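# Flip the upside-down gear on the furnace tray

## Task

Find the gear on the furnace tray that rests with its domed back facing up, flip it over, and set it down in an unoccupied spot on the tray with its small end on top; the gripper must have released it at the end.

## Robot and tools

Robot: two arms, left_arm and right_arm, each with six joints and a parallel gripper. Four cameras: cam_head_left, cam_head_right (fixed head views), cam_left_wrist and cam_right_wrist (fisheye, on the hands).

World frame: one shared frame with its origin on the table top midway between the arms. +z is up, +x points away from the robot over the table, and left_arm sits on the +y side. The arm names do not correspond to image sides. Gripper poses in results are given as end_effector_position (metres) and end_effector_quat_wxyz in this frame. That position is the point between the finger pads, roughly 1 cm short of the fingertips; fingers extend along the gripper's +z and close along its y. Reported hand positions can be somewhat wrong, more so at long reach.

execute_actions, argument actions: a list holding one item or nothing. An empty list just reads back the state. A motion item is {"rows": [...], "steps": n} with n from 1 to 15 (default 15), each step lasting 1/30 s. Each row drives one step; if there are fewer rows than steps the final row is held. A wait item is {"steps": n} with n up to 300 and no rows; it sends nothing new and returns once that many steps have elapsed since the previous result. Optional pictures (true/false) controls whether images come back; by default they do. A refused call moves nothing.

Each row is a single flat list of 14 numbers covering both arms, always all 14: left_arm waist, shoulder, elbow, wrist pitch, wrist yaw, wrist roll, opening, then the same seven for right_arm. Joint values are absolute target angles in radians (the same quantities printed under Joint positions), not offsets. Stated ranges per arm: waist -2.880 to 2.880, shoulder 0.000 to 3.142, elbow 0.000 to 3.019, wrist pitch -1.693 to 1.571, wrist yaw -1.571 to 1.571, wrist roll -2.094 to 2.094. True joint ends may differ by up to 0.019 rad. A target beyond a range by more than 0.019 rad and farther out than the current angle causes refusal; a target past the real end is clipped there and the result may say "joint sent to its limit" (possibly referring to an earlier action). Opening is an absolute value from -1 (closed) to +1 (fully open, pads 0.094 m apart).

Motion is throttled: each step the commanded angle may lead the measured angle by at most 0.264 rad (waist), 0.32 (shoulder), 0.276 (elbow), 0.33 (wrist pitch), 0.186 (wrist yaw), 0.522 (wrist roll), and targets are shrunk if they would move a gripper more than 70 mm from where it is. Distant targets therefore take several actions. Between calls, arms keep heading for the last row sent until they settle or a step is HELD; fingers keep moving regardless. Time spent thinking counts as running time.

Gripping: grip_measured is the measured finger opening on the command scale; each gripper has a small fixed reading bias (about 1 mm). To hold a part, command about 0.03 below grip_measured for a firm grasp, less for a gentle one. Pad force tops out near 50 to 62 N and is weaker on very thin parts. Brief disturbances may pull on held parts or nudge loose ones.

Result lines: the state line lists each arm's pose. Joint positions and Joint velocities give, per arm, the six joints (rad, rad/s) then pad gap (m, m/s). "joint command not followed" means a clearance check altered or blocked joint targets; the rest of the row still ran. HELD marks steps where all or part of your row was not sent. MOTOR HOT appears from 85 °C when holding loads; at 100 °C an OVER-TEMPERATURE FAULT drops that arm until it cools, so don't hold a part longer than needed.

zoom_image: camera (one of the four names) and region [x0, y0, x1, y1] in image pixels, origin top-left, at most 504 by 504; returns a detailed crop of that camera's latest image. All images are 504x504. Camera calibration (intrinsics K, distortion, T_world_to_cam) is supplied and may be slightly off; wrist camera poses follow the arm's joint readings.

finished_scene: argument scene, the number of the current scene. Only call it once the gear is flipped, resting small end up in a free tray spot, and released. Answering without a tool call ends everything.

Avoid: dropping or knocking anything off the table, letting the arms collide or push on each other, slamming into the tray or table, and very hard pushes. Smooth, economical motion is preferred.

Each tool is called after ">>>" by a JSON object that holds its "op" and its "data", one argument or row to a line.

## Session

>>> {"op": "execute_actions", "data": {
  "actions": []
}}

Scene clock: 0.00 s of 6000.00 s.
left_arm: end_effector_position=(+0.6363, -0.0658, +0.2452) grip_measured=+1.000 end_effector_quat_wxyz=(+0.524, +0.417, +0.737, -0.085) | right_arm: end_effector_position=(+0.3045, -0.5051, +0.3173) grip_measured=+1.000 end_effector_quat_wxyz=(+0.065, +0.929, +0.234, +0.278)
Joint positions: left_arm=[-0.273  1.827  1.49  -0.126  0.219  0.463  0.094] | right_arm=[-0.761  0.817  1.013 -1.311 -0.369  2.033  0.094]
Joint velocities: left_arm=[ 0.005 -0.005  0.007 -0.017 -0.037  0.007  0.   ] | right_arm=[-0.005  0.015 -0.007  0.002  0.022 -0.037  0.   ]
camera_calibration (this result's frames):
cam_left_wrist: T_world_to_cam=[[-0.702265, -0.640869, -0.310018, 0.481703], [-0.490847, 0.751288, -0.441175, 0.477225], [0.515648, -0.15765, -0.842172, -0.00925605], [0, 0, 0, 1]] pos_world=[0.5773, -0.0512843, 0.352081]
cam_right_wrist: T_world_to_cam=[[-0.393467, 0.881421, -0.261306, 0.647507], [0.252233, 0.376826, 0.891281, -0.167543], [0.88406, 0.284779, -0.370592, 0.11591], [0, 0, 0, 1]] pos_world=[0.194561, -0.5406, 0.361481]

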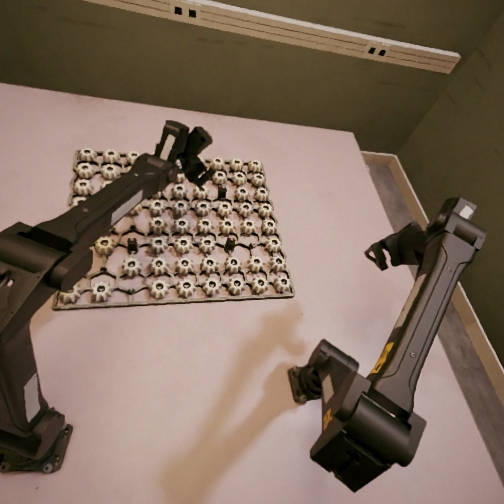

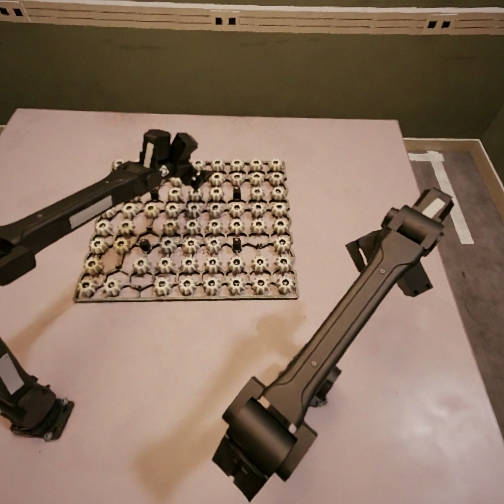

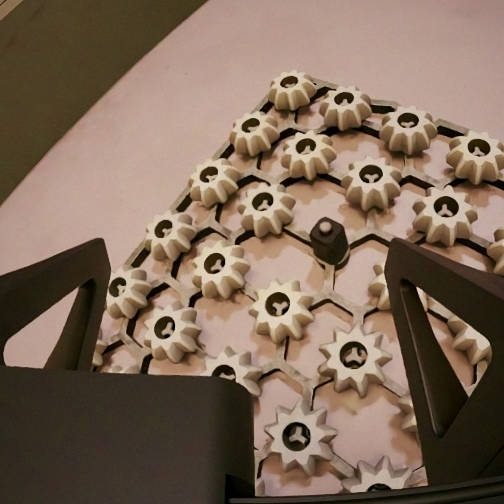

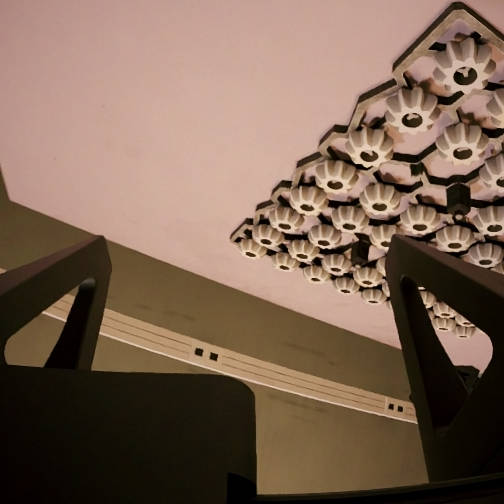

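>>> {"op": "zoom_image", "data": {
  "camera": "cam_head_right",
  "region": [65, 150, 205, 310]
}}

>>> {"op": "zoom_image", "data": {
  "camera": "cam_head_right",
  "region": [170, 150, 310, 310]
}}

>>> {"op": "zoom_image", "data": {
  "camera": "cam_head_left",
  "region": [45, 140, 215, 315]
}}

Region (65, 150, 205, 310) of cam_head_right's 504x504 image, scaled by 3.150, with more detail than that image has; it fills the left 441 columns of this view, and the rest is white.

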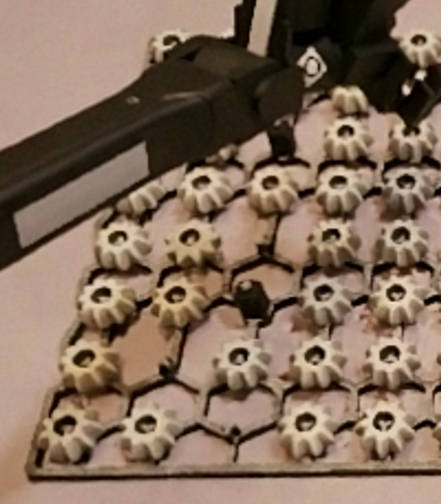

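Region (170, 150, 310, 310) of cam_head_right's 504x504 image, scaled by 3.150, with more detail than that image has; it fills the left 441 columns of this view, and the rest is white.

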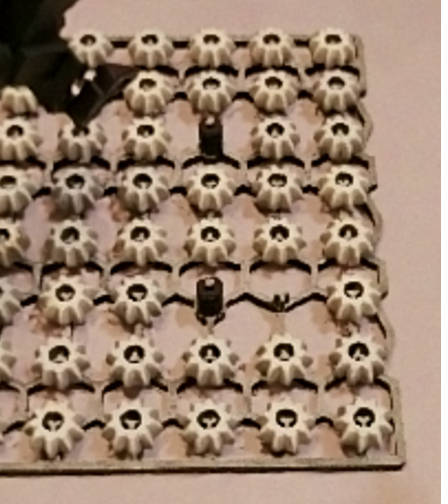

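Region (45, 140, 215, 315) of cam_head_left's 504x504 image, scaled by 2.880, with more detail than that image has; it fills the left 490 columns of this view, and the rest is white.

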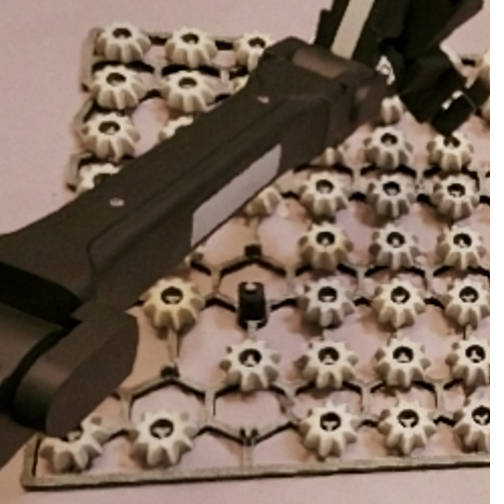

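>>> {"op": "execute_actions", "data": {
  "actions": [
    {"rows":[[-0.26,1.83,1.55,-0.15,0.21,0.43,1,-0.74,0.83,1.0,-1.27,-0.39,1.98,1],[-0.245,1.83,1.565,-0.19,0.2,0.39,1,-0.71,0.84,0.99,-1.22,-0.41,1.92,1],[-0.23,1.83,1.58,-0.24,0.19,0.34,1,-0.68,0.85,0.975,-1.16,-0.44,1.85,1],[-0.215,1.83,1.595,-0.29,0.18,0.29,1,-0.645,0.86,0.96,-1.09,-0.47,1.77,1],[-0.2,1.835,1.61,-0.34,0.17,0.24,1,-0.61,0.87,0.945,-1.02,-0.5,1.69,1],[-0.185,1.84,1.625,-0.39,0.16,0.19,1,-0.575,0.88,0.93,-0.95,-0.535,1.61,1],[-0.17,1.845,1.64,-0.44,0.15,0.14,1,-0.54,0.89,0.91,-0.88,-0.57,1.53,1],[-0.155,1.85,1.655,-0.49,0.14,0.09,1,-0.505,0.9,0.89,-0.81,-0.605,1.45,1],[-0.14,1.855,1.67,-0.54,0.13,0.04,1,-0.47,0.91,0.87,-0.74,-0.64,1.37,1],[-0.125,1.86,1.68,-0.59,0.12,-0.01,1,-0.435,0.92,0.85,-0.67,-0.675,1.29,1],[-0.11,1.865,1.69,-0.64,0.11,-0.06,1,-0.4,0.93,0.83,-0.6,-0.71,1.21,1],[-0.095,1.87,1.7,-0.69,0.1,-0.11,1,-0.365,0.94,0.81,-0.53,-0.745,1.13,1],[-0.08,1.875,1.71,-0.74,0.09,-0.16,1,-0.33,0.95,0.79,-0.46,-0.78,1.05,1],[-0.065,1.88,1.72,-0.79,0.08,-0.21,1,-0.295,0.96,0.77,-0.39,-0.815,0.97,1],[-0.05,1.885,1.73,-0.84,0.07,-0.26,1,-0.26,0.97,0.75,-0.32,-0.85,0.89,1]],"steps":15}
  ],
  "pictures": false
}}

>>> {"op": "execute_actions", "data": {
  "actions": [
    {"rows":[[-0.035,1.89,1.735,-0.89,0.06,-0.31,0.95,-0.225,0.98,0.73,-0.25,-0.885,0.81,1],[-0.02,1.893,1.74,-0.94,0.05,-0.36,0.9,-0.19,0.99,0.71,-0.18,-0.92,0.73,1],[-0.008,1.896,1.745,-0.99,0.04,-0.41,0.85,-0.155,1.0,0.69,-0.11,-0.955,0.65,1],[0.003,1.899,1.75,-1.04,0.03,-0.46,0.8,-0.12,1.01,0.67,-0.04,-0.99,0.57,1],[0.013,1.902,1.755,-1.09,0.02,-0.51,0.75,-0.085,1.02,0.65,0.03,-1.025,0.49,1],[0.022,1.905,1.76,-1.14,0.01,-0.56,0.7,-0.05,1.03,0.63,0.1,-1.06,0.41,1],[0.03,1.907,1.763,-1.19,0,-0.61,0.65,-0.015,1.04,0.615,0.17,-1.095,0.33,1],[0.037,1.909,1.765,-1.23,0,-0.66,0.6,0.02,1.05,0.6,0.24,-1.13,0.26,1],[0.043,1.91,1.765,-1.27,0,-0.71,0.55,0.055,1.06,0.585,0.31,-1.165,0.19,1],[0.047,1.91,1.765,-1.3,0,-0.75,0.5,0.09,1.07,0.57,0.37,-1.2,0.13,1],[0.05,1.91,1.765,-1.33,0,-0.78,0.5,0.12,1.08,0.56,0.43,-1.23,0.08,1],[0.05,1.91,1.765,-1.35,0,-0.81,0.5,0.15,1.088,0.55,0.48,-1.26,0.04,1],[0.05,1.91,1.765,-1.365,0,-0.83,0.5,0.175,1.094,0.545,0.52,-1.285,0.01,1],[0.05,1.91,1.765,-1.375,0,-0.83,0.5,0.19,1.098,0.54,0.545,-1.305,-0.007,1],[0.05,1.91,1.765,-1.375,0,-0.83,0.5,0.2,1.1,0.538,0.562,-1.315,-0.007,1]],"steps":15}
  ],
  "pictures": false
}}

>>> {"op": "execute_actions", "data": {
  "actions": [
    {"steps":10}
  ]
}}

Scene clock: 14.33 s of 6000.00 s.
left_arm: end_effector_position=(+0.6500, +0.0948, +0.2093) grip_measured=+1.000 end_effector_quat_wxyz=(+0.310, +0.110, +0.940, -0.085) | right_arm: end_effector_position=(+0.4502, -0.3465, +0.3009) grip_measured=+1.000 end_effector_quat_wxyz=(+0.206, +0.421, +0.725, +0.505)
Joint positions: left_arm=[-0.093  1.848  1.66  -0.731  0.081 -0.046  0.094] | right_arm=[-0.325  0.949  0.782 -0.467 -0.817  1.218  0.094]
Joint velocities: left_arm=[ 0.62   0.083  0.286 -1.448 -0.286 -1.355  0.   ] | right_arm=[ 1.001  0.288 -0.603  2.015 -0.842 -2.161  0.   ]
Steps of this call (steps 1 to 90: nothing new was sent; then 10.83 s passed at rest; steps 91 to 105: all 15 steps of this action). Readings (joint positions):
91: left_arm=[-0.273 1.827 1.490 -0.129 0.217 0.460] | right_arm=[-0.760 0.817 1.012 -1.306 -0.377 2.026]
92: left_arm=[-0.273 1.827 1.492 -0.142 0.210 0.450] | right_arm=[-0.755 0.817 1.007 -1.287 -0.392 2.009]
94: left_arm=[-0.269 1.827 1.506 -0.205 0.193 0.409] | right_arm=[-0.719 0.821 0.989 -1.208 -0.441 1.945]
98: left_arm=[-0.232 1.829 1.557 -0.389 0.155 0.271] | right_arm=[-0.578 0.860 0.929 -0.952 -0.573 1.724]
105: the state above

Scene clock: 14.83 s of 6000.00 s.
left_arm: end_effector_position=(+0.5451, +0.2210, +0.1430) grip_measured=+0.502 end_effector_quat_wxyz=(+0.008, -0.300, +0.954, -0.005) | right_arm: end_effector_position=(+0.3467, -0.1216, +0.2942) grip_measured=+1.000 end_effector_quat_wxyz=(+0.450, -0.439, +0.561, +0.539)
Joint positions: left_arm=[ 0.048  1.902  1.697 -1.348  0.002 -0.719  0.071] | right_arm=[ 0.179  1.083  0.543  0.488 -1.302  0.161  0.094]
Joint velocities: left_arm=[-0.015 -0.015  0.007 -0.344 -0.037 -0.667  0.   ] | right_arm=[ 0.591  0.132 -0.159  0.916 -0.374 -1.136  0.   ]
Steps of this call (steps 1 to 15: all 15 steps of this action). Readings (joint positions):
1: left_arm=[-0.073 1.852 1.669 -0.781 0.071 -0.095] | right_arm=[-0.290 0.958 0.761 -0.398 -0.853 1.141]
2: left_arm=[-0.053 1.857 1.677 -0.831 0.061 -0.144] | right_arm=[-0.255 0.968 0.741 -0.329 -0.888 1.064]
4: left_arm=[-0.018 1.867 1.687 -0.932 0.040 -0.242] | right_arm=[-0.185 0.986 0.702 -0.189 -0.958 0.907]
8: left_arm=[0.029 1.887 1.697 -1.131 0.005 -0.440] | right_arm=[-0.044 1.021 0.628 0.091 -1.098 0.592]
15: the state above

Scene clock: 15.17 s of 6000.00 s.
left_arm: end_effector_position=(+0.5435, +0.2212, +0.1461) grip_measured=+0.502 end_effector_quat_wxyz=(+0.003, -0.342, +0.940, -0.003) | right_arm: end_effector_position=(+0.3372, -0.1133, +0.2962) grip_measured=+1.000 end_effector_quat_wxyz=(+0.492, -0.497, +0.504, +0.507)
Joint positions: left_arm=[ 0.048  1.902  1.705 -1.366  0.002 -0.807  0.071] | right_arm=[ 0.207  1.089  0.535  0.549 -1.314  0.017  0.094]
Joint velocities: left_arm=[-0.005  0.015  0.002  0.007 -0.007 -0.066 -0.001] | right_arm=[-0.005 -0.015 -0.007 -0.012  0.051 -0.139  0.   ]
Steps of this call (steps 1 to 10: the robot went on to your last target). Readings (joint positions):
1: left_arm=[0.048 1.902 1.698 -1.357 0.002 -0.739] | right_arm=[0.196 1.087 0.539 0.513 -1.310 0.128]
2: left_arm=[0.048 1.902 1.699 -1.361 0.002 -0.755] | right_arm=[0.205 1.088 0.536 0.527 -1.313 0.102]
4: left_arm=[0.048 1.902 1.702 -1.365 0.002 -0.778] | right_arm=[0.207 1.089 0.535 0.541 -1.314 0.065]
8: left_arm=[0.048 1.902 1.705 -1.366 0.002 -0.802] | right_arm=[0.207 1.089 0.535 0.548 -1.314 0.027]
10: the state above
camera_calibration (this result's frames):
cam_left_wrist: T_world_to_cam=[[0.645581, -0.763672, 0.00549407, -0.18173], [-0.628683, -0.527355, 0.571537, 0.38209], [-0.43357, -0.372428, -0.820558, 0.560678], [0, 0, 0, 1]] pos_world=[0.600628, 0.271527, 0.242688]
cam_right_wrist: T_world_to_cam=[[0.999615, 0.019878, -0.0193787, -0.329513], [-0.00338738, -0.605503, -0.795836, 0.170032], [-0.0275535, 0.795595, -0.605202, 0.40236], [0, 0, 0, 1]] pos_world=[0.341049, -0.210611, 0.372441]

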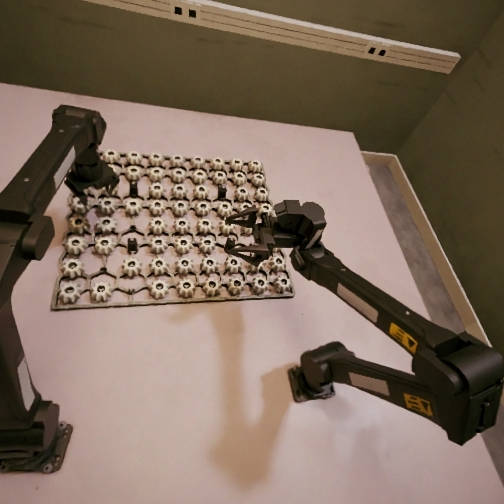

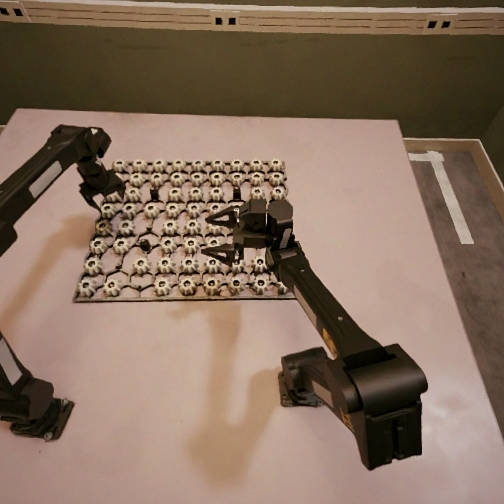

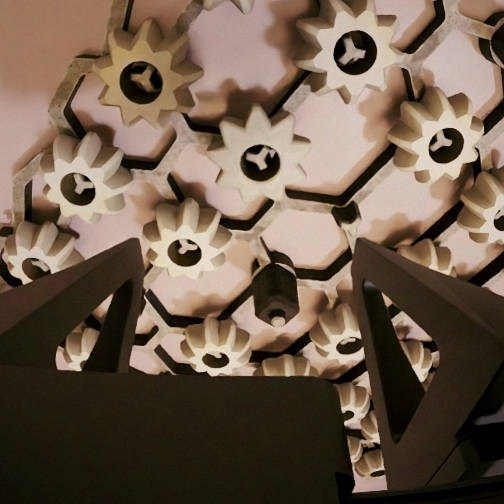

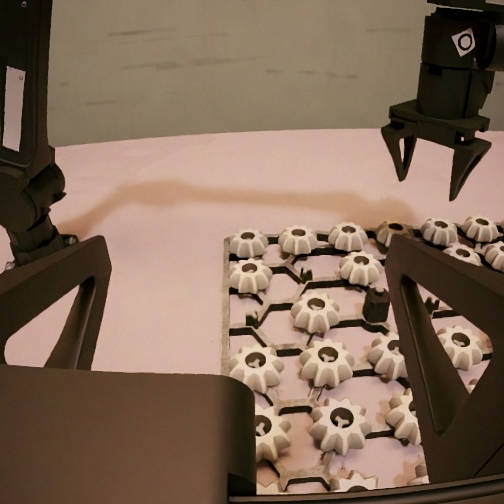

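>>> {"op": "execute_actions", "data": {
  "actions": [
    {"rows":[[0.03,1.915,1.705,-1.345,0,-0.87,0.5,0.2,1.1,0.538,0.562,-1.315,-0.007,1],[0.025,1.921,1.695,-1.332,0,-0.91,0.5,0.2,1.1,0.538,0.562,-1.315,-0.007,1],[0.02,1.927,1.684,-1.317,0,-0.95,0.5,0.2,1.1,0.538,0.562,-1.315,-0.007,1],[0.016,1.933,1.673,-1.3,0,-0.99,0.5,0.2,1.1,0.538,0.562,-1.315,-0.007,1],[0.016,1.939,1.662,-1.283,0,-0.99,0.5,0.2,1.1,0.538,0.562,-1.315,-0.007,1],[0.016,1.945,1.651,-1.266,0,-0.99,0.5,0.2,1.1,0.538,0.562,-1.315,-0.007,1],[0.016,1.951,1.64,-1.249,0,-0.99,0.5,0.2,1.1,0.538,0.562,-1.315,-0.007,1],[0.016,1.957,1.629,-1.232,0,-0.99,0.5,0.2,1.1,0.538,0.562,-1.315,-0.007,1],[0.016,1.963,1.619,-1.216,0,-0.99,0.5,0.2,1.1,0.538,0.562,-1.315,-0.007,1],[0.016,1.968,1.61,-1.202,0,-0.99,0.5,0.2,1.1,0.538,0.562,-1.315,-0.007,1],[0.016,1.972,1.603,-1.191,0,-0.99,0.5,0.2,1.1,0.538,0.562,-1.315,-0.007,1],[0.016,1.975,1.598,-1.183,0,-0.99,0.5,0.2,1.1,0.538,0.562,-1.315,-0.007,1]],"steps":15}
  ],
  "pictures": false
}}

>>> {"op": "execute_actions", "data": {
  "actions": [
    {"steps":5}
  ]
}}

Scene clock: 17.73 s of 6000.00 s.
left_arm: end_effector_position=(+0.5420, +0.2099, +0.0680) grip_measured=+0.502 end_effector_quat_wxyz=(-0.002, -0.408, +0.913, -0.000) | right_arm: end_effector_position=(+0.3372, -0.1133, +0.2962) grip_measured=+1.000 end_effector_quat_wxyz=(+0.497, -0.501, +0.499, +0.503)
Joint positions: left_arm=[ 0.029  1.968  1.593 -1.199  0.002 -0.969  0.071] | right_arm=[ 0.207  1.089  0.535  0.549 -1.314  0.     0.094]
Joint velocities: left_arm=[-0.005  0.21  -0.12   0.066 -0.022 -0.022 -0.   ] | right_arm=[-0.015 -0.005 -0.002 -0.002 -0.007 -0.037  0.   ]
Steps of this call (steps 1 to 30: the robot went on to your last target; steps 31 to 62: nothing new was sent; steps 63 to 77: all 15 steps of this action). Readings (joint positions):
63: left_arm=[0.048 1.902 1.705 -1.364 0.002 -0.824] | right_arm=[0.207 1.089 0.535 0.549 -1.314 0.000]
64: left_arm=[0.048 1.902 1.704 -1.358 0.002 -0.837] | right_arm=[0.207 1.089 0.535 0.549 -1.314 0.000]
66: left_arm=[0.045 1.902 1.694 -1.336 0.002 -0.878] | right_arm=[0.207 1.089 0.535 0.549 -1.314 0.000]
70: left_arm=[0.036 1.911 1.654 -1.275 0.002 -0.938] | right_arm=[0.207 1.089 0.535 0.549 -1.314 0.000]
77: the state above

Scene clock: 17.90 s of 6000.00 s.
left_arm: end_effector_position=(+0.5393, +0.2103, +0.0584) grip_measured=+0.502 end_effector_quat_wxyz=(-0.009, -0.411, +0.912, +0.004) | right_arm: end_effector_position=(+0.3372, -0.1133, +0.2962) grip_measured=+1.000 end_effector_quat_wxyz=(+0.497, -0.501, +0.499, +0.503)
Joint positions: left_arm=[ 0.029  1.981  1.587 -1.196  0.002 -0.975  0.071] | right_arm=[ 0.207  1.089  0.535  0.549 -1.314  0.     0.094]
Joint velocities: left_arm=[ 0.005 -0.005 -0.012  0.017 -0.022 -0.037 -0.001] | right_arm=[-0.024 -0.015  0.002 -0.012 -0.022 -0.051  0.   ]
Steps of this call (steps 1 to 5: the robot went on to your last target). Readings (joint positions):
1: left_arm=[0.029 1.974 1.590 -1.198 0.002 -0.971] | right_arm=[0.207 1.089 0.535 0.549 -1.314 0.000]
2: left_arm=[0.029 1.978 1.588 -1.197 0.002 -0.973] | right_arm=[0.207 1.089 0.535 0.549 -1.314 0.000]
4: left_arm=[0.029 1.981 1.587 -1.196 0.002 -0.975] | right_arm=[0.207 1.089 0.535 0.549 -1.314 0.000]
5: the state above
camera_calibration (this result's frames):
cam_left_wrist: T_world_to_cam=[[0.751249, -0.659808, -0.0167032, -0.264444], [-0.527781, -0.615737, 0.585077, 0.387169], [-0.396323, -0.430723, -0.810806, 0.474445], [0, 0, 0, 1]] pos_world=[0.591037, 0.268266, 0.153742]
cam_right_wrist: T_world_to_cam=[[0.999799, 0.0198979, -0.00259624, -0.334545], [0.00998194, -0.605398, -0.79586, 0.165543], [-0.0174077, 0.795674, -0.605475, 0.399029], [0, 0, 0, 1]] pos_world=[0.339771, -0.210621, 0.372482]

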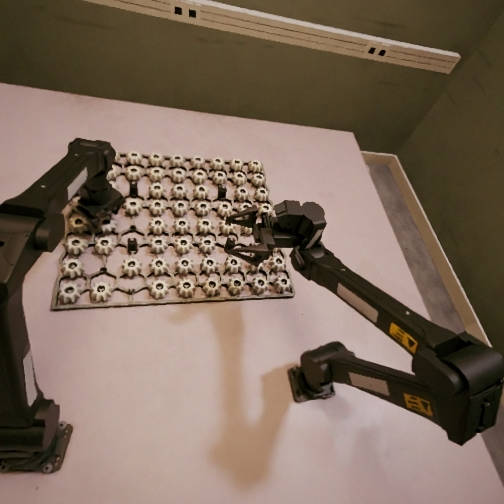

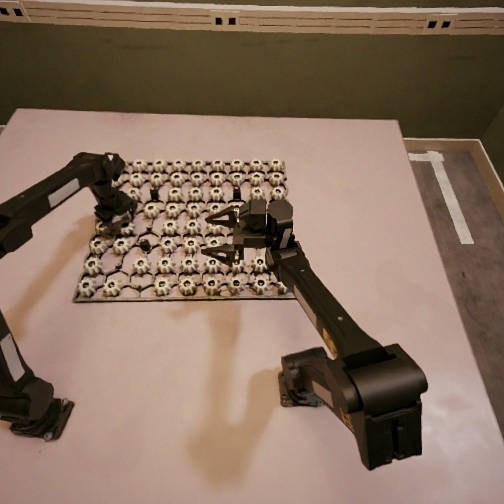

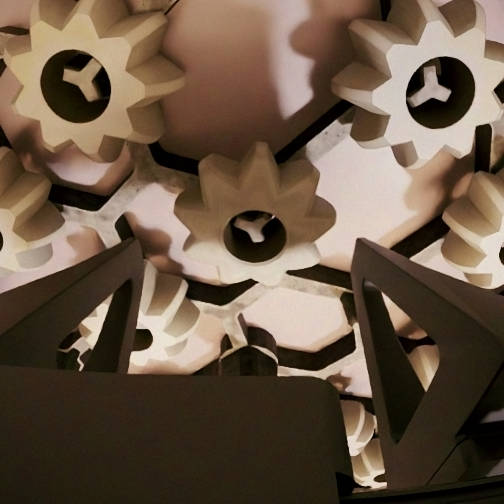

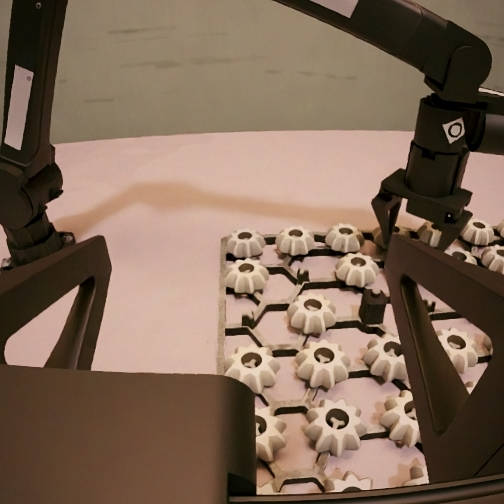

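>>> {"op": "execute_actions", "data": {
  "actions": [
    {"rows":[[0.013,1.982,1.593,-1.17,0,-1.04,0.5,0.2,1.1,0.538,0.562,-1.315,-0.007,1],[0.013,1.986,1.588,-1.16,0,-1.04,0.5,0.2,1.1,0.538,0.562,-1.315,-0.007,1],[0.013,1.989,1.583,-1.152,0,-1.04,0.5,0.2,1.1,0.538,0.562,-1.315,-0.007,1],[0.013,1.992,1.578,-1.144,0,-1.04,0.5,0.2,1.1,0.538,0.562,-1.315,-0.007,1],[0.013,1.995,1.573,-1.136,0,-1.04,0.5,0.2,1.1,0.538,0.562,-1.315,-0.007,1],[0.013,1.998,1.568,-1.128,0,-1.04,0.5,0.2,1.1,0.538,0.562,-1.315,-0.007,1],[0.013,2.0,1.563,-1.12,0,-1.04,0.5,0.2,1.1,0.538,0.562,-1.315,-0.007,1],[0.013,2.002,1.558,-1.11,0,-1.04,0.5,0.2,1.1,0.538,0.562,-1.315,-0.007,1],[0.013,2.003,1.553,-1.1,0,-1.04,0.5,0.2,1.1,0.538,0.562,-1.315,-0.007,1]],"steps":15}
  ]
}}

Scene clock: 19.97 s of 6000.00 s.
left_arm: end_effector_position=(+0.5448, +0.2095, +0.0420) grip_measured=+0.502 end_effector_quat_wxyz=(+0.008, -0.433, +0.901, -0.007) | right_arm: end_effector_position=(+0.3372, -0.1133, +0.2962) grip_measured=+1.000 end_effector_quat_wxyz=(+0.497, -0.501, +0.499, +0.503)
Joint positions: left_arm=[ 0.029  1.987  1.551 -1.113  0.002 -1.026  0.071] | right_arm=[ 0.207  1.089  0.535  0.549 -1.314  0.     0.094]
Joint velocities: left_arm=[ 0.005  0.015 -0.017  0.002 -0.007 -0.022 -0.001] | right_arm=[-0.005 -0.015 -0.012  0.002 -0.051 -0.007  0.   ]
Steps of this call (steps 1 to 30: the robot went on to your last target; steps 31 to 47: nothing new was sent; steps 48 to 62: all 15 steps of this action). Readings (joint positions):
48: left_arm=[0.029 1.981 1.587 -1.191 0.002 -0.986] | right_arm=[0.207 1.089 0.535 0.549 -1.314 0.000]
49: left_arm=[0.029 1.981 1.587 -1.186 0.002 -0.994] | right_arm=[0.207 1.089 0.535 0.549 -1.314 0.000]
51: left_arm=[0.029 1.981 1.585 -1.170 0.002 -1.006] | right_arm=[0.207 1.089 0.535 0.549 -1.314 0.000]
55: left_arm=[0.029 1.981 1.570 -1.137 0.002 -1.019] | right_arm=[0.207 1.089 0.535 0.549 -1.314 0.000]
62: the state above
camera_calibration (this result's frames):
cam_left_wrist: T_world_to_cam=[[0.783737, -0.62085, 0.0173535, -0.296625], [-0.51897, -0.639266, 0.567458, 0.400101], [-0.341213, -0.453744, -0.823219, 0.438343], [0, 0, 0, 1]] pos_world=[0.589685, 0.270507, 0.13896]
cam_right_wrist: T_world_to_cam=[[0.999799, 0.0198979, -0.00259624, -0.334545], [0.00998194, -0.605398, -0.79586, 0.165543], [-0.0174077, 0.795674, -0.605475, 0.399029], [0, 0, 0, 1]] pos_world=[0.339771, -0.210621, 0.372482]

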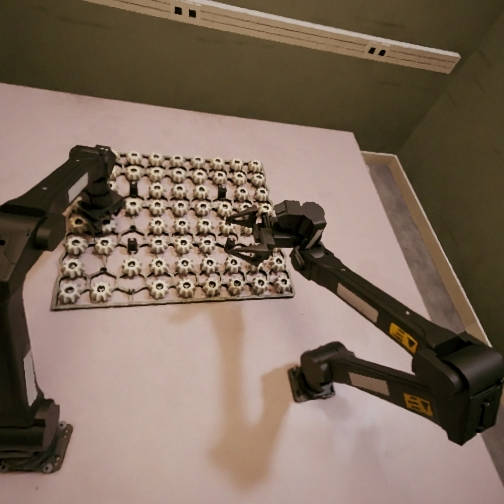

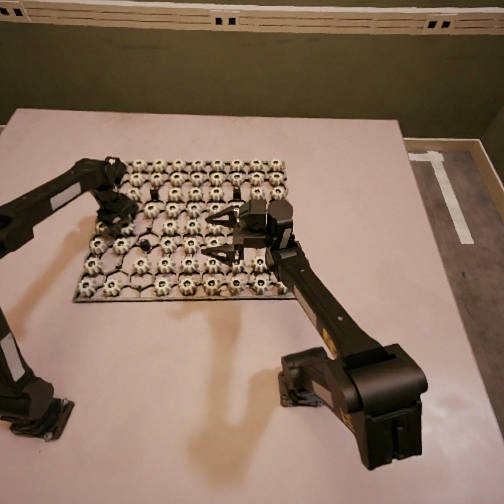

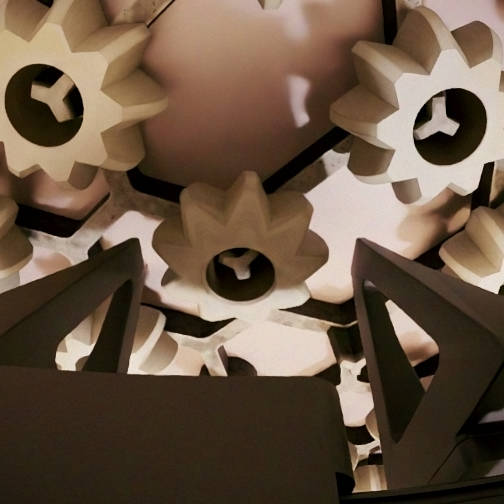

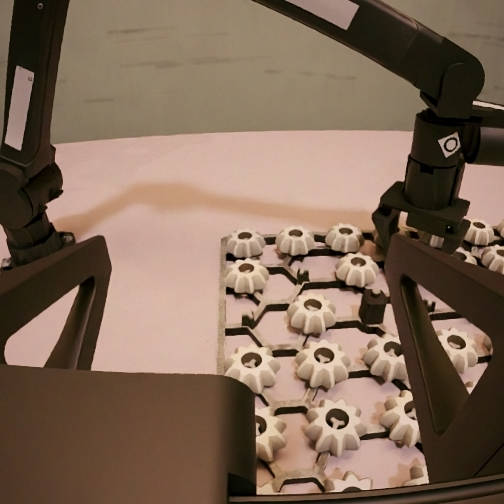

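>>> {"op": "execute_actions", "data": {
  "actions": [
    {"rows":[[0.008,2.008,1.549,-1.105,0,-1.04,0.5,0.2,1.1,0.538,0.562,-1.315,-0.007,1],[0.008,2.012,1.546,-1.105,0,-1.04,0.5,0.2,1.1,0.538,0.562,-1.315,-0.007,1],[0.008,2.016,1.545,-1.105,0,-1.04,0.45,0.2,1.1,0.538,0.562,-1.315,-0.007,1]],"steps":13}
  ]
}}

Scene clock: 20.93 s of 6000.00 s.
left_arm: end_effector_position=(+0.5410, +0.2076, +0.0328) grip_measured=+0.452 end_effector_quat_wxyz=(+0.001, -0.432, +0.902, -0.002) | right_arm: end_effector_position=(+0.3372, -0.1133, +0.2962) grip_measured=+1.000 end_effector_quat_wxyz=(+0.497, -0.501, +0.499, +0.503)
Joint positions: left_arm=[ 0.024  2.     1.544 -1.111  0.002 -1.028  0.068] | right_arm=[ 0.207  1.089  0.535  0.549 -1.314  0.     0.094]
Joint velocities: left_arm=[-0.005  0.005  0.017  0.002 -0.022  0.066  0.   ] | right_arm=[ 0.005  0.005 -0.012  0.012 -0.007  0.022  0.   ]
Steps of this call (steps 1 to 15: the robot went on to your last target; step 16: nothing new was sent; steps 17 to 29: all 13 steps of this action). Readings (joint positions):
17: left_arm=[0.028 1.988 1.551 -1.111 0.002 -1.028] | right_arm=[0.207 1.089 0.535 0.549 -1.314 0.000]
18: left_arm=[0.028 1.989 1.551 -1.111 0.002 -1.028] | right_arm=[0.207 1.089 0.535 0.549 -1.314 0.000]
20: left_arm=[0.027 1.990 1.551 -1.111 0.002 -1.028] | right_arm=[0.207 1.089 0.535 0.549 -1.314 0.000]
24: left_arm=[0.025 1.995 1.547 -1.111 0.002 -1.028] | right_arm=[0.207 1.089 0.535 0.549 -1.314 0.000]
29: the state above
camera_calibration (this result's frames):
cam_left_wrist: T_world_to_cam=[[0.782248, -0.622963, 0.00230941, -0.292913], [-0.510736, -0.639193, 0.574962, 0.397378], [-0.356704, -0.450942, -0.818177, 0.43612], [0, 0, 0, 1]] pos_world=[0.587651, 0.268193, 0.129023]
cam_right_wrist: T_world_to_cam=[[0.999799, 0.0198979, -0.00259624, -0.334545], [0.00998194, -0.605398, -0.79586, 0.165543], [-0.0174077, 0.795674, -0.605475, 0.399029], [0, 0, 0, 1]] pos_world=[0.339771, -0.210621, 0.372482]

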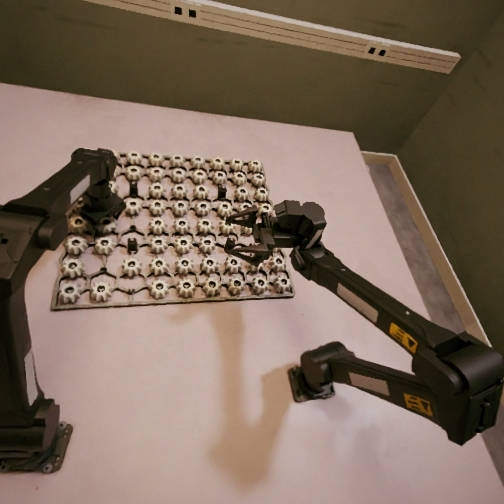

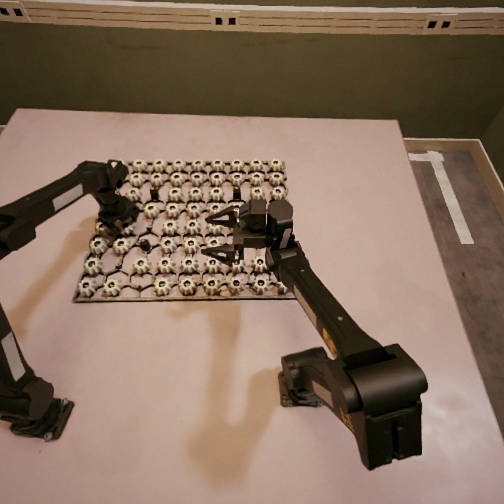

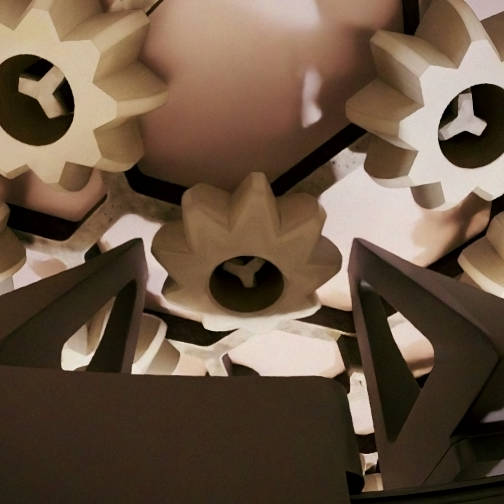

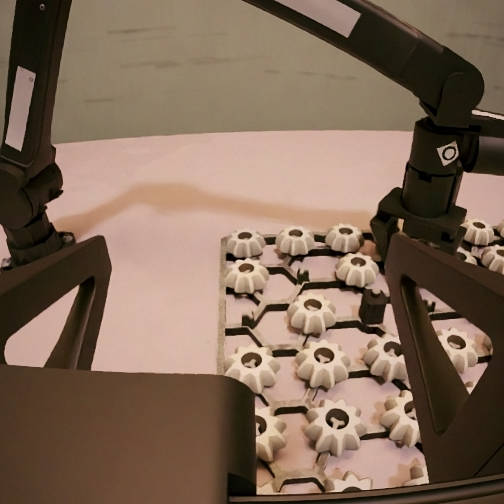

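A few mm lower, then close.

>>> {"op": "execute_actions", "data": {
  "actions": [
    {"rows":[[0.012,2.023,1.548,-1.105,0,-1.04,0.42,0.2,1.1,0.538,0.562,-1.315,-0.007,1],[0.012,2.023,1.548,-1.105,0,-1.04,0.4,0.2,1.1,0.538,0.562,-1.315,-0.007,1],[0.012,2.023,1.548,-1.105,0,-1.04,0.38,0.2,1.1,0.538,0.562,-1.315,-0.007,1],[0.012,2.023,1.548,-1.105,0,-1.04,0.36,0.2,1.1,0.538,0.562,-1.315,-0.007,1],[0.012,2.023,1.548,-1.105,0,-1.04,0.34,0.2,1.1,0.538,0.562,-1.315,-0.007,1],[0.012,2.023,1.548,-1.105,0,-1.04,0.32,0.2,1.1,0.538,0.562,-1.315,-0.007,1],[0.012,2.023,1.548,-1.105,0,-1.04,0.3,0.2,1.1,0.538,0.562,-1.315,-0.007,1],[0.012,2.023,1.548,-1.105,0,-1.04,0.27,0.2,1.1,0.538,0.562,-1.315,-0.007,1],[0.012,2.023,1.548,-1.105,0,-1.04,0.24,0.2,1.1,0.538,0.562,-1.315,-0.007,1],[0.02,2.01,1.56,-1.105,0,-1.04,0.21,0.2,1.1,0.538,0.562,-1.315,-0.007,1],[0.02,2.0,1.57,-1.105,0,-1.04,0.18,0.2,1.1,0.538,0.562,-1.315,-0.007,1],[0.02,2.0,1.57,-1.105,0,-1.04,0.14,0.2,1.1,0.538,0.562,-1.315,-0.007,1]],"steps":15}
  ]
}}

Scene clock: 22.83 s of 6000.00 s.
left_arm: end_effector_position=(+0.5406, +0.2075, +0.0302) grip_measured=+0.201 end_effector_quat_wxyz=(-0.001, -0.433, +0.902, -0.001) | right_arm: end_effector_position=(+0.3372, -0.1133, +0.2962) grip_measured=+1.000 end_effector_quat_wxyz=(+0.497, -0.501, +0.499, +0.503)
Joint positions: left_arm=[ 0.024  2.004  1.544 -1.111  0.003 -1.028  0.056] | right_arm=[ 0.207  1.089  0.535  0.549 -1.314  0.     0.094]
Joint velocities: left_arm=[ 0.005 -0.005 -0.007 -0.002 -0.022  0.037  0.001] | right_arm=[ 0.005 -0.005  0.007 -0.002 -0.007 -0.037  0.   ]
Steps of this call (steps 1 to 15: the robot went on to your last target; steps 16 to 42: nothing new was sent; steps 43 to 57: all 15 steps of this action). Readings (joint positions):
43: left_arm=[0.024 2.000 1.544 -1.111 0.002 -1.028] | right_arm=[0.207 1.089 0.535 0.549 -1.314 0.000]
44: left_arm=[0.024 2.000 1.544 -1.111 0.002 -1.028] | right_arm=[0.207 1.089 0.535 0.549 -1.314 0.000]
46: left_arm=[0.024 2.002 1.544 -1.111 0.002 -1.028] | right_arm=[0.207 1.089 0.535 0.549 -1.314 0.000]
50: left_arm=[0.024 2.004 1.544 -1.111 0.002 -1.028] | right_arm=[0.207 1.089 0.535 0.549 -1.314 0.000]
57: the state above
camera_calibration (this result's frames):
cam_left_wrist: T_world_to_cam=[[0.782725, -0.622367, -0.00109768, -0.292911], [-0.507822, -0.639685, 0.576992, 0.397128], [-0.359803, -0.451069, -0.816749, 0.435533], [0, 0, 0, 1]] pos_world=[0.587645, 0.268194, 0.12626]
cam_right_wrist: T_world_to_cam=[[0.999799, 0.0198979, -0.00259624, -0.334545], [0.00998194, -0.605398, -0.79586, 0.165543], [-0.0174077, 0.795674, -0.605475, 0.399029], [0, 0, 0, 1]] pos_world=[0.339771, -0.210621, 0.372482]

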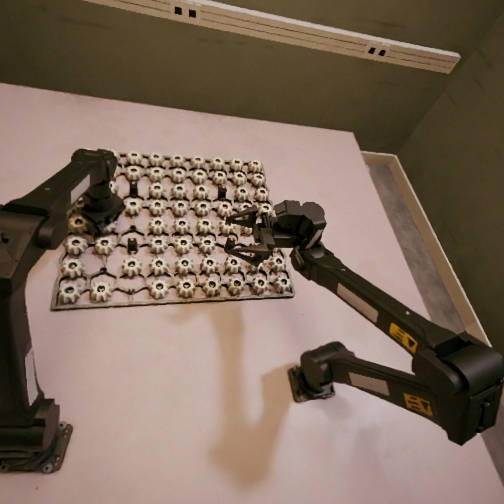

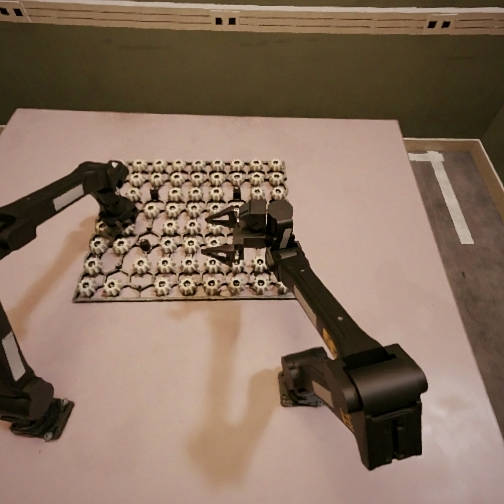

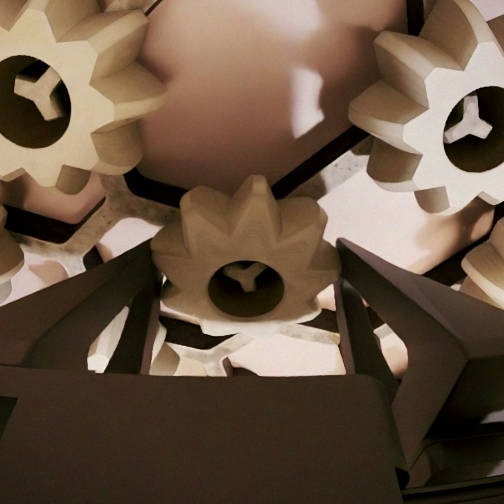

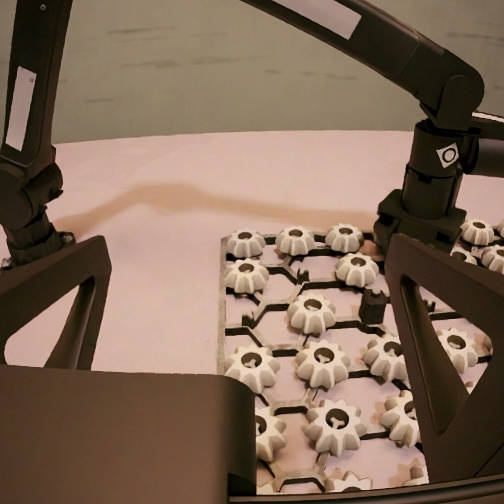

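>>> {"op": "execute_actions", "data": {
  "actions": [
    {"rows":[[0.02,1.985,1.58,-1.112,0,-1.04,0.15,0.2,1.1,0.538,0.562,-1.315,-0.007,1],[0.02,1.977,1.58,-1.116,0,-1.04,0.15,0.2,1.1,0.538,0.562,-1.315,-0.007,1],[0.02,1.97,1.58,-1.119,0,-1.04,0.15,0.2,1.1,0.538,0.562,-1.315,-0.007,1],[0.02,1.963,1.58,-1.122,0,-1.04,0.15,0.2,1.1,0.538,0.562,-1.315,-0.007,1],[0.02,1.956,1.58,-1.125,0,-1.04,0.15,0.2,1.1,0.538,0.562,-1.315,-0.007,1],[0.02,1.949,1.58,-1.128,0,-1.04,0.15,0.2,1.1,0.538,0.562,-1.315,-0.007,1],[0.02,1.942,1.58,-1.131,0,-1.04,0.15,0.2,1.1,0.538,0.562,-1.315,-0.007,1],[0.02,1.934,1.58,-1.134,0,-1.04,0.15,0.2,1.1,0.538,0.562,-1.315,-0.007,1],[0.02,1.925,1.58,-1.138,0,-1.04,0.15,0.2,1.1,0.538,0.562,-1.315,-0.007,1],[0.02,1.915,1.58,-1.142,0,-1.04,0.15,0.2,1.1,0.538,0.562,-1.315,-0.007,1],[0.02,1.903,1.58,-1.146,0,-1.04,0.15,0.2,1.1,0.538,0.562,-1.315,-0.007,1],[0.02,1.89,1.58,-1.15,0,-1.04,0.15,0.2,1.1,0.538,0.562,-1.315,-0.007,1],[0.02,1.875,1.58,-1.153,0,-1.04,0.15,0.2,1.1,0.538,0.562,-1.315,-0.007,1],[0.02,1.858,1.575,-1.155,0,-1.04,0.15,0.2,1.1,0.538,0.562,-1.315,-0.007,1],[0.02,1.84,1.565,-1.155,0,-1.04,0.15,0.2,1.1,0.538,0.562,-1.315,-0.007,1]],"steps":15}
  ],
  "pictures": false
}}

>>> {"op": "execute_actions", "data": {
  "actions": [
    {"rows":[[0.02,1.82,1.55,-1.14,0.01,-1.06,0.15,0.2,1.1,0.538,0.562,-1.315,-0.007,1],[0.02,1.797,1.535,-1.115,0.03,-1.08,0.15,0.2,1.1,0.538,0.562,-1.315,-0.007,1],[0.02,1.774,1.515,-1.08,0.055,-1.1,0.15,0.2,1.1,0.538,0.562,-1.315,-0.007,1],[0.02,1.751,1.49,-1.04,0.085,-1.12,0.15,0.2,1.1,0.538,0.562,-1.315,-0.007,1],[0.02,1.728,1.46,-0.99,0.12,-1.14,0.15,0.2,1.1,0.538,0.562,-1.315,-0.007,1],[0.02,1.705,1.43,-0.93,0.16,-1.16,0.15,0.2,1.1,0.538,0.562,-1.315,-0.007,1],[0.015,1.682,1.4,-0.87,0.2,-1.18,0.15,0.2,1.1,0.538,0.562,-1.315,-0.007,1],[0.01,1.659,1.37,-0.81,0.24,-1.2,0.15,0.2,1.1,0.538,0.562,-1.315,-0.007,1],[0.005,1.636,1.34,-0.75,0.28,-1.22,0.15,0.2,1.1,0.538,0.562,-1.315,-0.007,1],[0.0,1.613,1.31,-0.69,0.32,-1.24,0.15,0.2,1.1,0.538,0.562,-1.315,-0.007,1],[-0.005,1.59,1.28,-0.63,0.36,-1.26,0.15,0.2,1.1,0.538,0.562,-1.315,-0.007,1],[-0.01,1.57,1.25,-0.57,0.4,-1.28,0.15,0.2,1.1,0.538,0.562,-1.315,-0.007,1],[-0.015,1.55,1.22,-0.51,0.44,-1.3,0.15,0.2,1.1,0.538,0.562,-1.315,-0.007,1],[-0.02,1.53,1.19,-0.45,0.48,-1.32,0.15,0.2,1.1,0.538,0.562,-1.315,-0.007,1],[-0.03,1.51,1.16,-0.39,0.52,-1.34,0.15,0.2,1.1,0.538,0.562,-1.315,-0.007,1]],"steps":15}
  ],
  "pictures": false
}}

>>> {"op": "execute_actions", "data": {
  "actions": [
    {"rows":[[-0.04,1.49,1.13,-0.33,0.56,-1.36,0.15,0.2,1.1,0.538,0.562,-1.315,-0.007,1],[-0.05,1.47,1.1,-0.27,0.6,-1.38,0.15,0.2,1.1,0.538,0.562,-1.315,-0.007,1],[-0.06,1.45,1.07,-0.21,0.64,-1.4,0.15,0.2,1.1,0.538,0.562,-1.315,-0.007,1],[-0.07,1.435,1.04,-0.15,0.68,-1.42,0.15,0.2,1.1,0.538,0.562,-1.315,-0.007,1],[-0.08,1.42,1.01,-0.09,0.72,-1.44,0.15,0.2,1.1,0.538,0.562,-1.315,-0.007,1],[-0.09,1.405,0.98,-0.03,0.76,-1.45,0.15,0.2,1.1,0.538,0.562,-1.315,-0.007,1],[-0.1,1.39,0.95,0.03,0.8,-1.45,0.15,0.2,1.1,0.538,0.562,-1.315,-0.007,1],[-0.115,1.375,0.92,0.09,0.84,-1.45,0.15,0.2,1.1,0.538,0.562,-1.315,-0.007,1],[-0.13,1.36,0.89,0.15,0.88,-1.45,0.15,0.2,1.1,0.538,0.562,-1.315,-0.007,1],[-0.145,1.345,0.86,0.21,0.92,-1.45,0.15,0.2,1.1,0.538,0.562,-1.315,-0.007,1],[-0.16,1.335,0.835,0.27,0.96,-1.45,0.15,0.2,1.1,0.538,0.562,-1.315,-0.007,1],[-0.175,1.325,0.81,0.33,1.0,-1.45,0.15,0.2,1.1,0.538,0.562,-1.315,-0.007,1],[-0.19,1.315,0.79,0.39,1.035,-1.45,0.15,0.2,1.1,0.538,0.562,-1.315,-0.007,1],[-0.205,1.305,0.77,0.445,1.065,-1.45,0.15,0.2,1.1,0.538,0.562,-1.315,-0.007,1],[-0.22,1.297,0.755,0.495,1.09,-1.45,0.15,0.2,1.1,0.538,0.562,-1.315,-0.007,1]],"steps":15}
  ],
  "pictures": false
}}

>>> {"op": "execute_actions", "data": {
  "actions": [
    {"rows":[[-0.235,1.29,0.74,0.54,1.105,-1.45,0.15,0.2,1.1,0.538,0.562,-1.315,-0.007,1],[-0.25,1.285,0.728,0.575,1.115,-1.45,0.15,0.2,1.1,0.538,0.562,-1.315,-0.007,1],[-0.265,1.28,0.718,0.605,1.122,-1.45,0.15,0.2,1.1,0.538,0.562,-1.315,-0.007,1],[-0.278,1.278,0.712,0.625,1.126,-1.45,0.15,0.2,1.1,0.538,0.562,-1.315,-0.007,1],[-0.288,1.278,0.708,0.64,1.126,-1.45,0.15,0.2,1.1,0.538,0.562,-1.315,-0.007,1],[-0.295,1.278,0.706,0.645,1.126,-1.45,0.15,0.2,1.1,0.538,0.562,-1.315,-0.007,1]],"steps":14}
  ]
}}

Scene clock: 28.30 s of 6000.00 s.
left_arm: end_effector_position=(+0.5381, +0.2080, +0.0554) grip_measured=+0.201 end_effector_quat_wxyz=(+0.007, -0.433, +0.902, -0.006) | right_arm: end_effector_position=(+0.3372, -0.1133, +0.2962) grip_measured=+1.000 end_effector_quat_wxyz=(+0.497, -0.501, +0.499, +0.503)
Joint positions: left_arm=[ 0.024  1.959  1.544 -1.137  0.002 -1.028  0.056] | right_arm=[ 0.207  1.089  0.535  0.549 -1.314  0.     0.094]
Joint velocities: left_arm=[ 0.005 -0.366  0.027 -0.134 -0.037  0.022 -0.   ] | right_arm=[-0.015 -0.005  0.002 -0.002 -0.022 -0.007  0.   ]
Steps of this call (steps 1 to 15: the robot went on to your last target; steps 16 to 90: nothing new was sent; then 1.97 s passed at rest; steps 91 to 105: all 15 steps of this action). Readings (joint positions):
91: left_arm=[0.024 2.004 1.544 -1.111 0.003 -1.028] | right_arm=[0.207 1.089 0.535 0.549 -1.314 0.000]
92: left_arm=[0.024 2.004 1.544 -1.111 0.003 -1.028] | right_arm=[0.207 1.089 0.535 0.549 -1.314 0.000]
94: left_arm=[0.024 2.004 1.544 -1.111 0.003 -1.028] | right_arm=[0.207 1.089 0.535 0.549 -1.314 0.000]
98: left_arm=[0.024 2.002 1.544 -1.116 0.002 -1.028] | right_arm=[0.207 1.089 0.535 0.549 -1.314 0.000]
105: the state above

Scene clock: 28.80 s of 6000.00 s.
left_arm: end_effector_position=(+0.5316, +0.1206, +0.1953) grip_measured=+0.201 end_effector_quat_wxyz=(+0.104, -0.411, +0.823, -0.378) | right_arm: end_effector_position=(+0.3372, -0.1133, +0.2962) grip_measured=+1.000 end_effector_quat_wxyz=(+0.497, -0.501, +0.499, +0.503)
Joint positions: left_arm=[ 0.01   1.572  1.204 -0.526  0.478 -1.247  0.056] | right_arm=[ 0.207  1.089  0.535  0.549 -1.314  0.     0.094]
Joint velocities: left_arm=[-0.151 -0.581 -0.838  1.746  1.062 -0.535  0.   ] | right_arm=[-0.005  0.015  0.002  0.007  0.007 -0.007  0.   ]
Steps of this call (steps 1 to 15: all 15 steps of this action). Readings (joint positions):
1: left_arm=[0.024 1.945 1.542 -1.138 0.003 -1.031] | right_arm=[0.207 1.089 0.535 0.549 -1.314 0.000]
2: left_arm=[0.024 1.928 1.537 -1.136 0.012 -1.036] | right_arm=[0.207 1.089 0.535 0.549 -1.314 0.000]
4: left_arm=[0.024 1.881 1.511 -1.106 0.053 -1.055] | right_arm=[0.207 1.089 0.535 0.549 -1.314 0.000]
8: left_arm=[0.024 1.753 1.406 -0.934 0.202 -1.117] | right_arm=[0.207 1.089 0.535 0.549 -1.314 0.000]
15: the state above

Scene clock: 29.30 s of 6000.00 s.
left_arm: end_effector_position=(+0.3617, -0.0150, +0.2650) grip_measured=+0.202 end_effector_quat_wxyz=(+0.031, -0.083, +0.742, -0.665) | right_arm: end_effector_position=(+0.3372, -0.1133, +0.2962) grip_measured=+1.000 end_effector_quat_wxyz=(+0.497, -0.501, +0.499, +0.503)
Joint positions: left_arm=[-0.182  1.356  0.764  0.356  1.062 -1.428  0.056] | right_arm=[ 0.207  1.089  0.535  0.549 -1.314  0.     0.094]
Joint velocities: left_arm=[-0.484 -0.317 -0.574  1.609  0.725 -0.11  -0.   ] | right_arm=[-0.005 -0.005  0.007  0.002 -0.007  0.007  0.   ]
Steps of this call (steps 1 to 15: all 15 steps of this action). Readings (joint positions):
1: left_arm=[0.003 1.553 1.174 -0.467 0.517 -1.266] | right_arm=[0.207 1.089 0.535 0.549 -1.314 0.000]
2: left_arm=[-0.005 1.536 1.143 -0.408 0.557 -1.286] | right_arm=[0.207 1.089 0.535 0.549 -1.314 0.000]
4: left_arm=[-0.025 1.503 1.079 -0.290 0.637 -1.325] | right_arm=[0.207 1.089 0.535 0.549 -1.314 0.000]
8: left_arm=[-0.077 1.446 0.954 -0.055 0.798 -1.390] | right_arm=[0.207 1.089 0.535 0.549 -1.314 0.000]
15: the state above

Scene clock: 29.77 s of 6000.00 s.
left_arm: end_effector_position=(+0.2976, -0.0491, +0.2948) grip_measured=+0.202 end_effector_quat_wxyz=(+0.046, +0.050, +0.705, -0.706) | right_arm: end_effector_position=(+0.3372, -0.1133, +0.2962) grip_measured=+1.000 end_effector_quat_wxyz=(+0.497, -0.501, +0.499, +0.503)
Joint positions: left_arm=[-0.292  1.305  0.693  0.615  1.126 -1.438  0.056] | right_arm=[ 0.207  1.089  0.535  0.549 -1.314  0.     0.094]
Joint velocities: left_arm=[ 0.005 -0.015 -0.022  0.002 -0.066 -0.037 -0.   ] | right_arm=[-0.015 -0.005  0.002  0.007 -0.007 -0.007  0.   ]
Steps of this call (steps 1 to 14: all 14 steps of this action). Readings (joint positions):
1: left_arm=[-0.198 1.345 0.746 0.409 1.085 -1.431] | right_arm=[0.207 1.089 0.535 0.549 -1.314 0.000]
2: left_arm=[-0.214 1.335 0.731 0.457 1.101 -1.432] | right_arm=[0.207 1.089 0.535 0.549 -1.314 0.000]
4: left_arm=[-0.245 1.319 0.709 0.535 1.119 -1.434] | right_arm=[0.207 1.089 0.535 0.549 -1.314 0.000]
8: left_arm=[-0.288 1.305 0.694 0.607 1.126 -1.436] | right_arm=[0.207 1.089 0.535 0.549 -1.314 0.000]
14: the state above
camera_calibration (this result's frames):
cam_left_wrist: T_world_to_cam=[[-0.131712, -0.000197003, 0.991288, -0.252045], [-0.808051, 0.579268, -0.10725, 0.307751], [-0.5742, -0.815137, -0.0764556, 0.276134], [0, 0, 0, 1]] pos_world=[0.374037, 0.0467676, 0.303968]
cam_right_wrist: T_world_to_cam=[[0.999799, 0.0198979, -0.00259624, -0.334545], [0.00998194, -0.605398, -0.79586, 0.165543], [-0.0174077, 0.795674, -0.605475, 0.399029], [0, 0, 0, 1]] pos_world=[0.339771, -0.210621, 0.372482]

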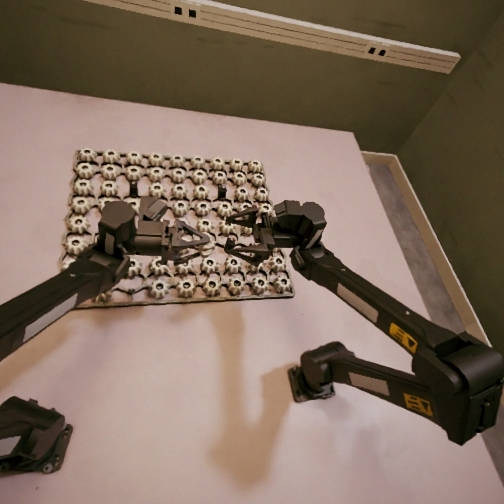

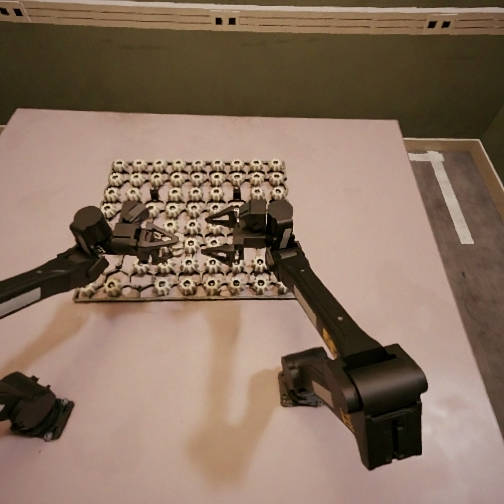

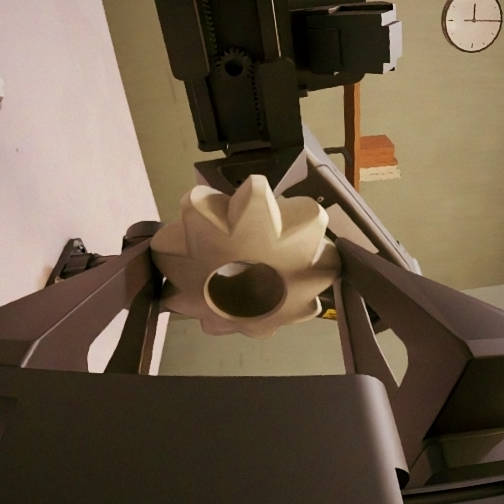

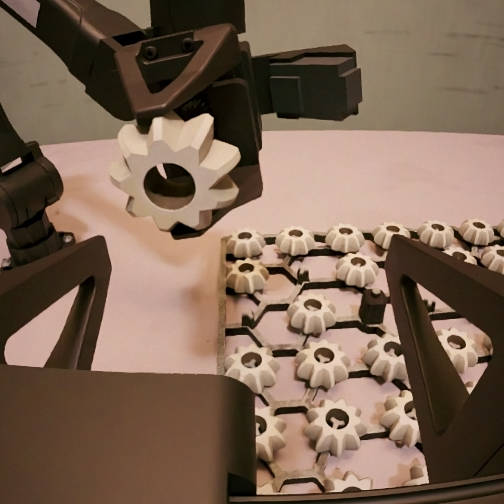

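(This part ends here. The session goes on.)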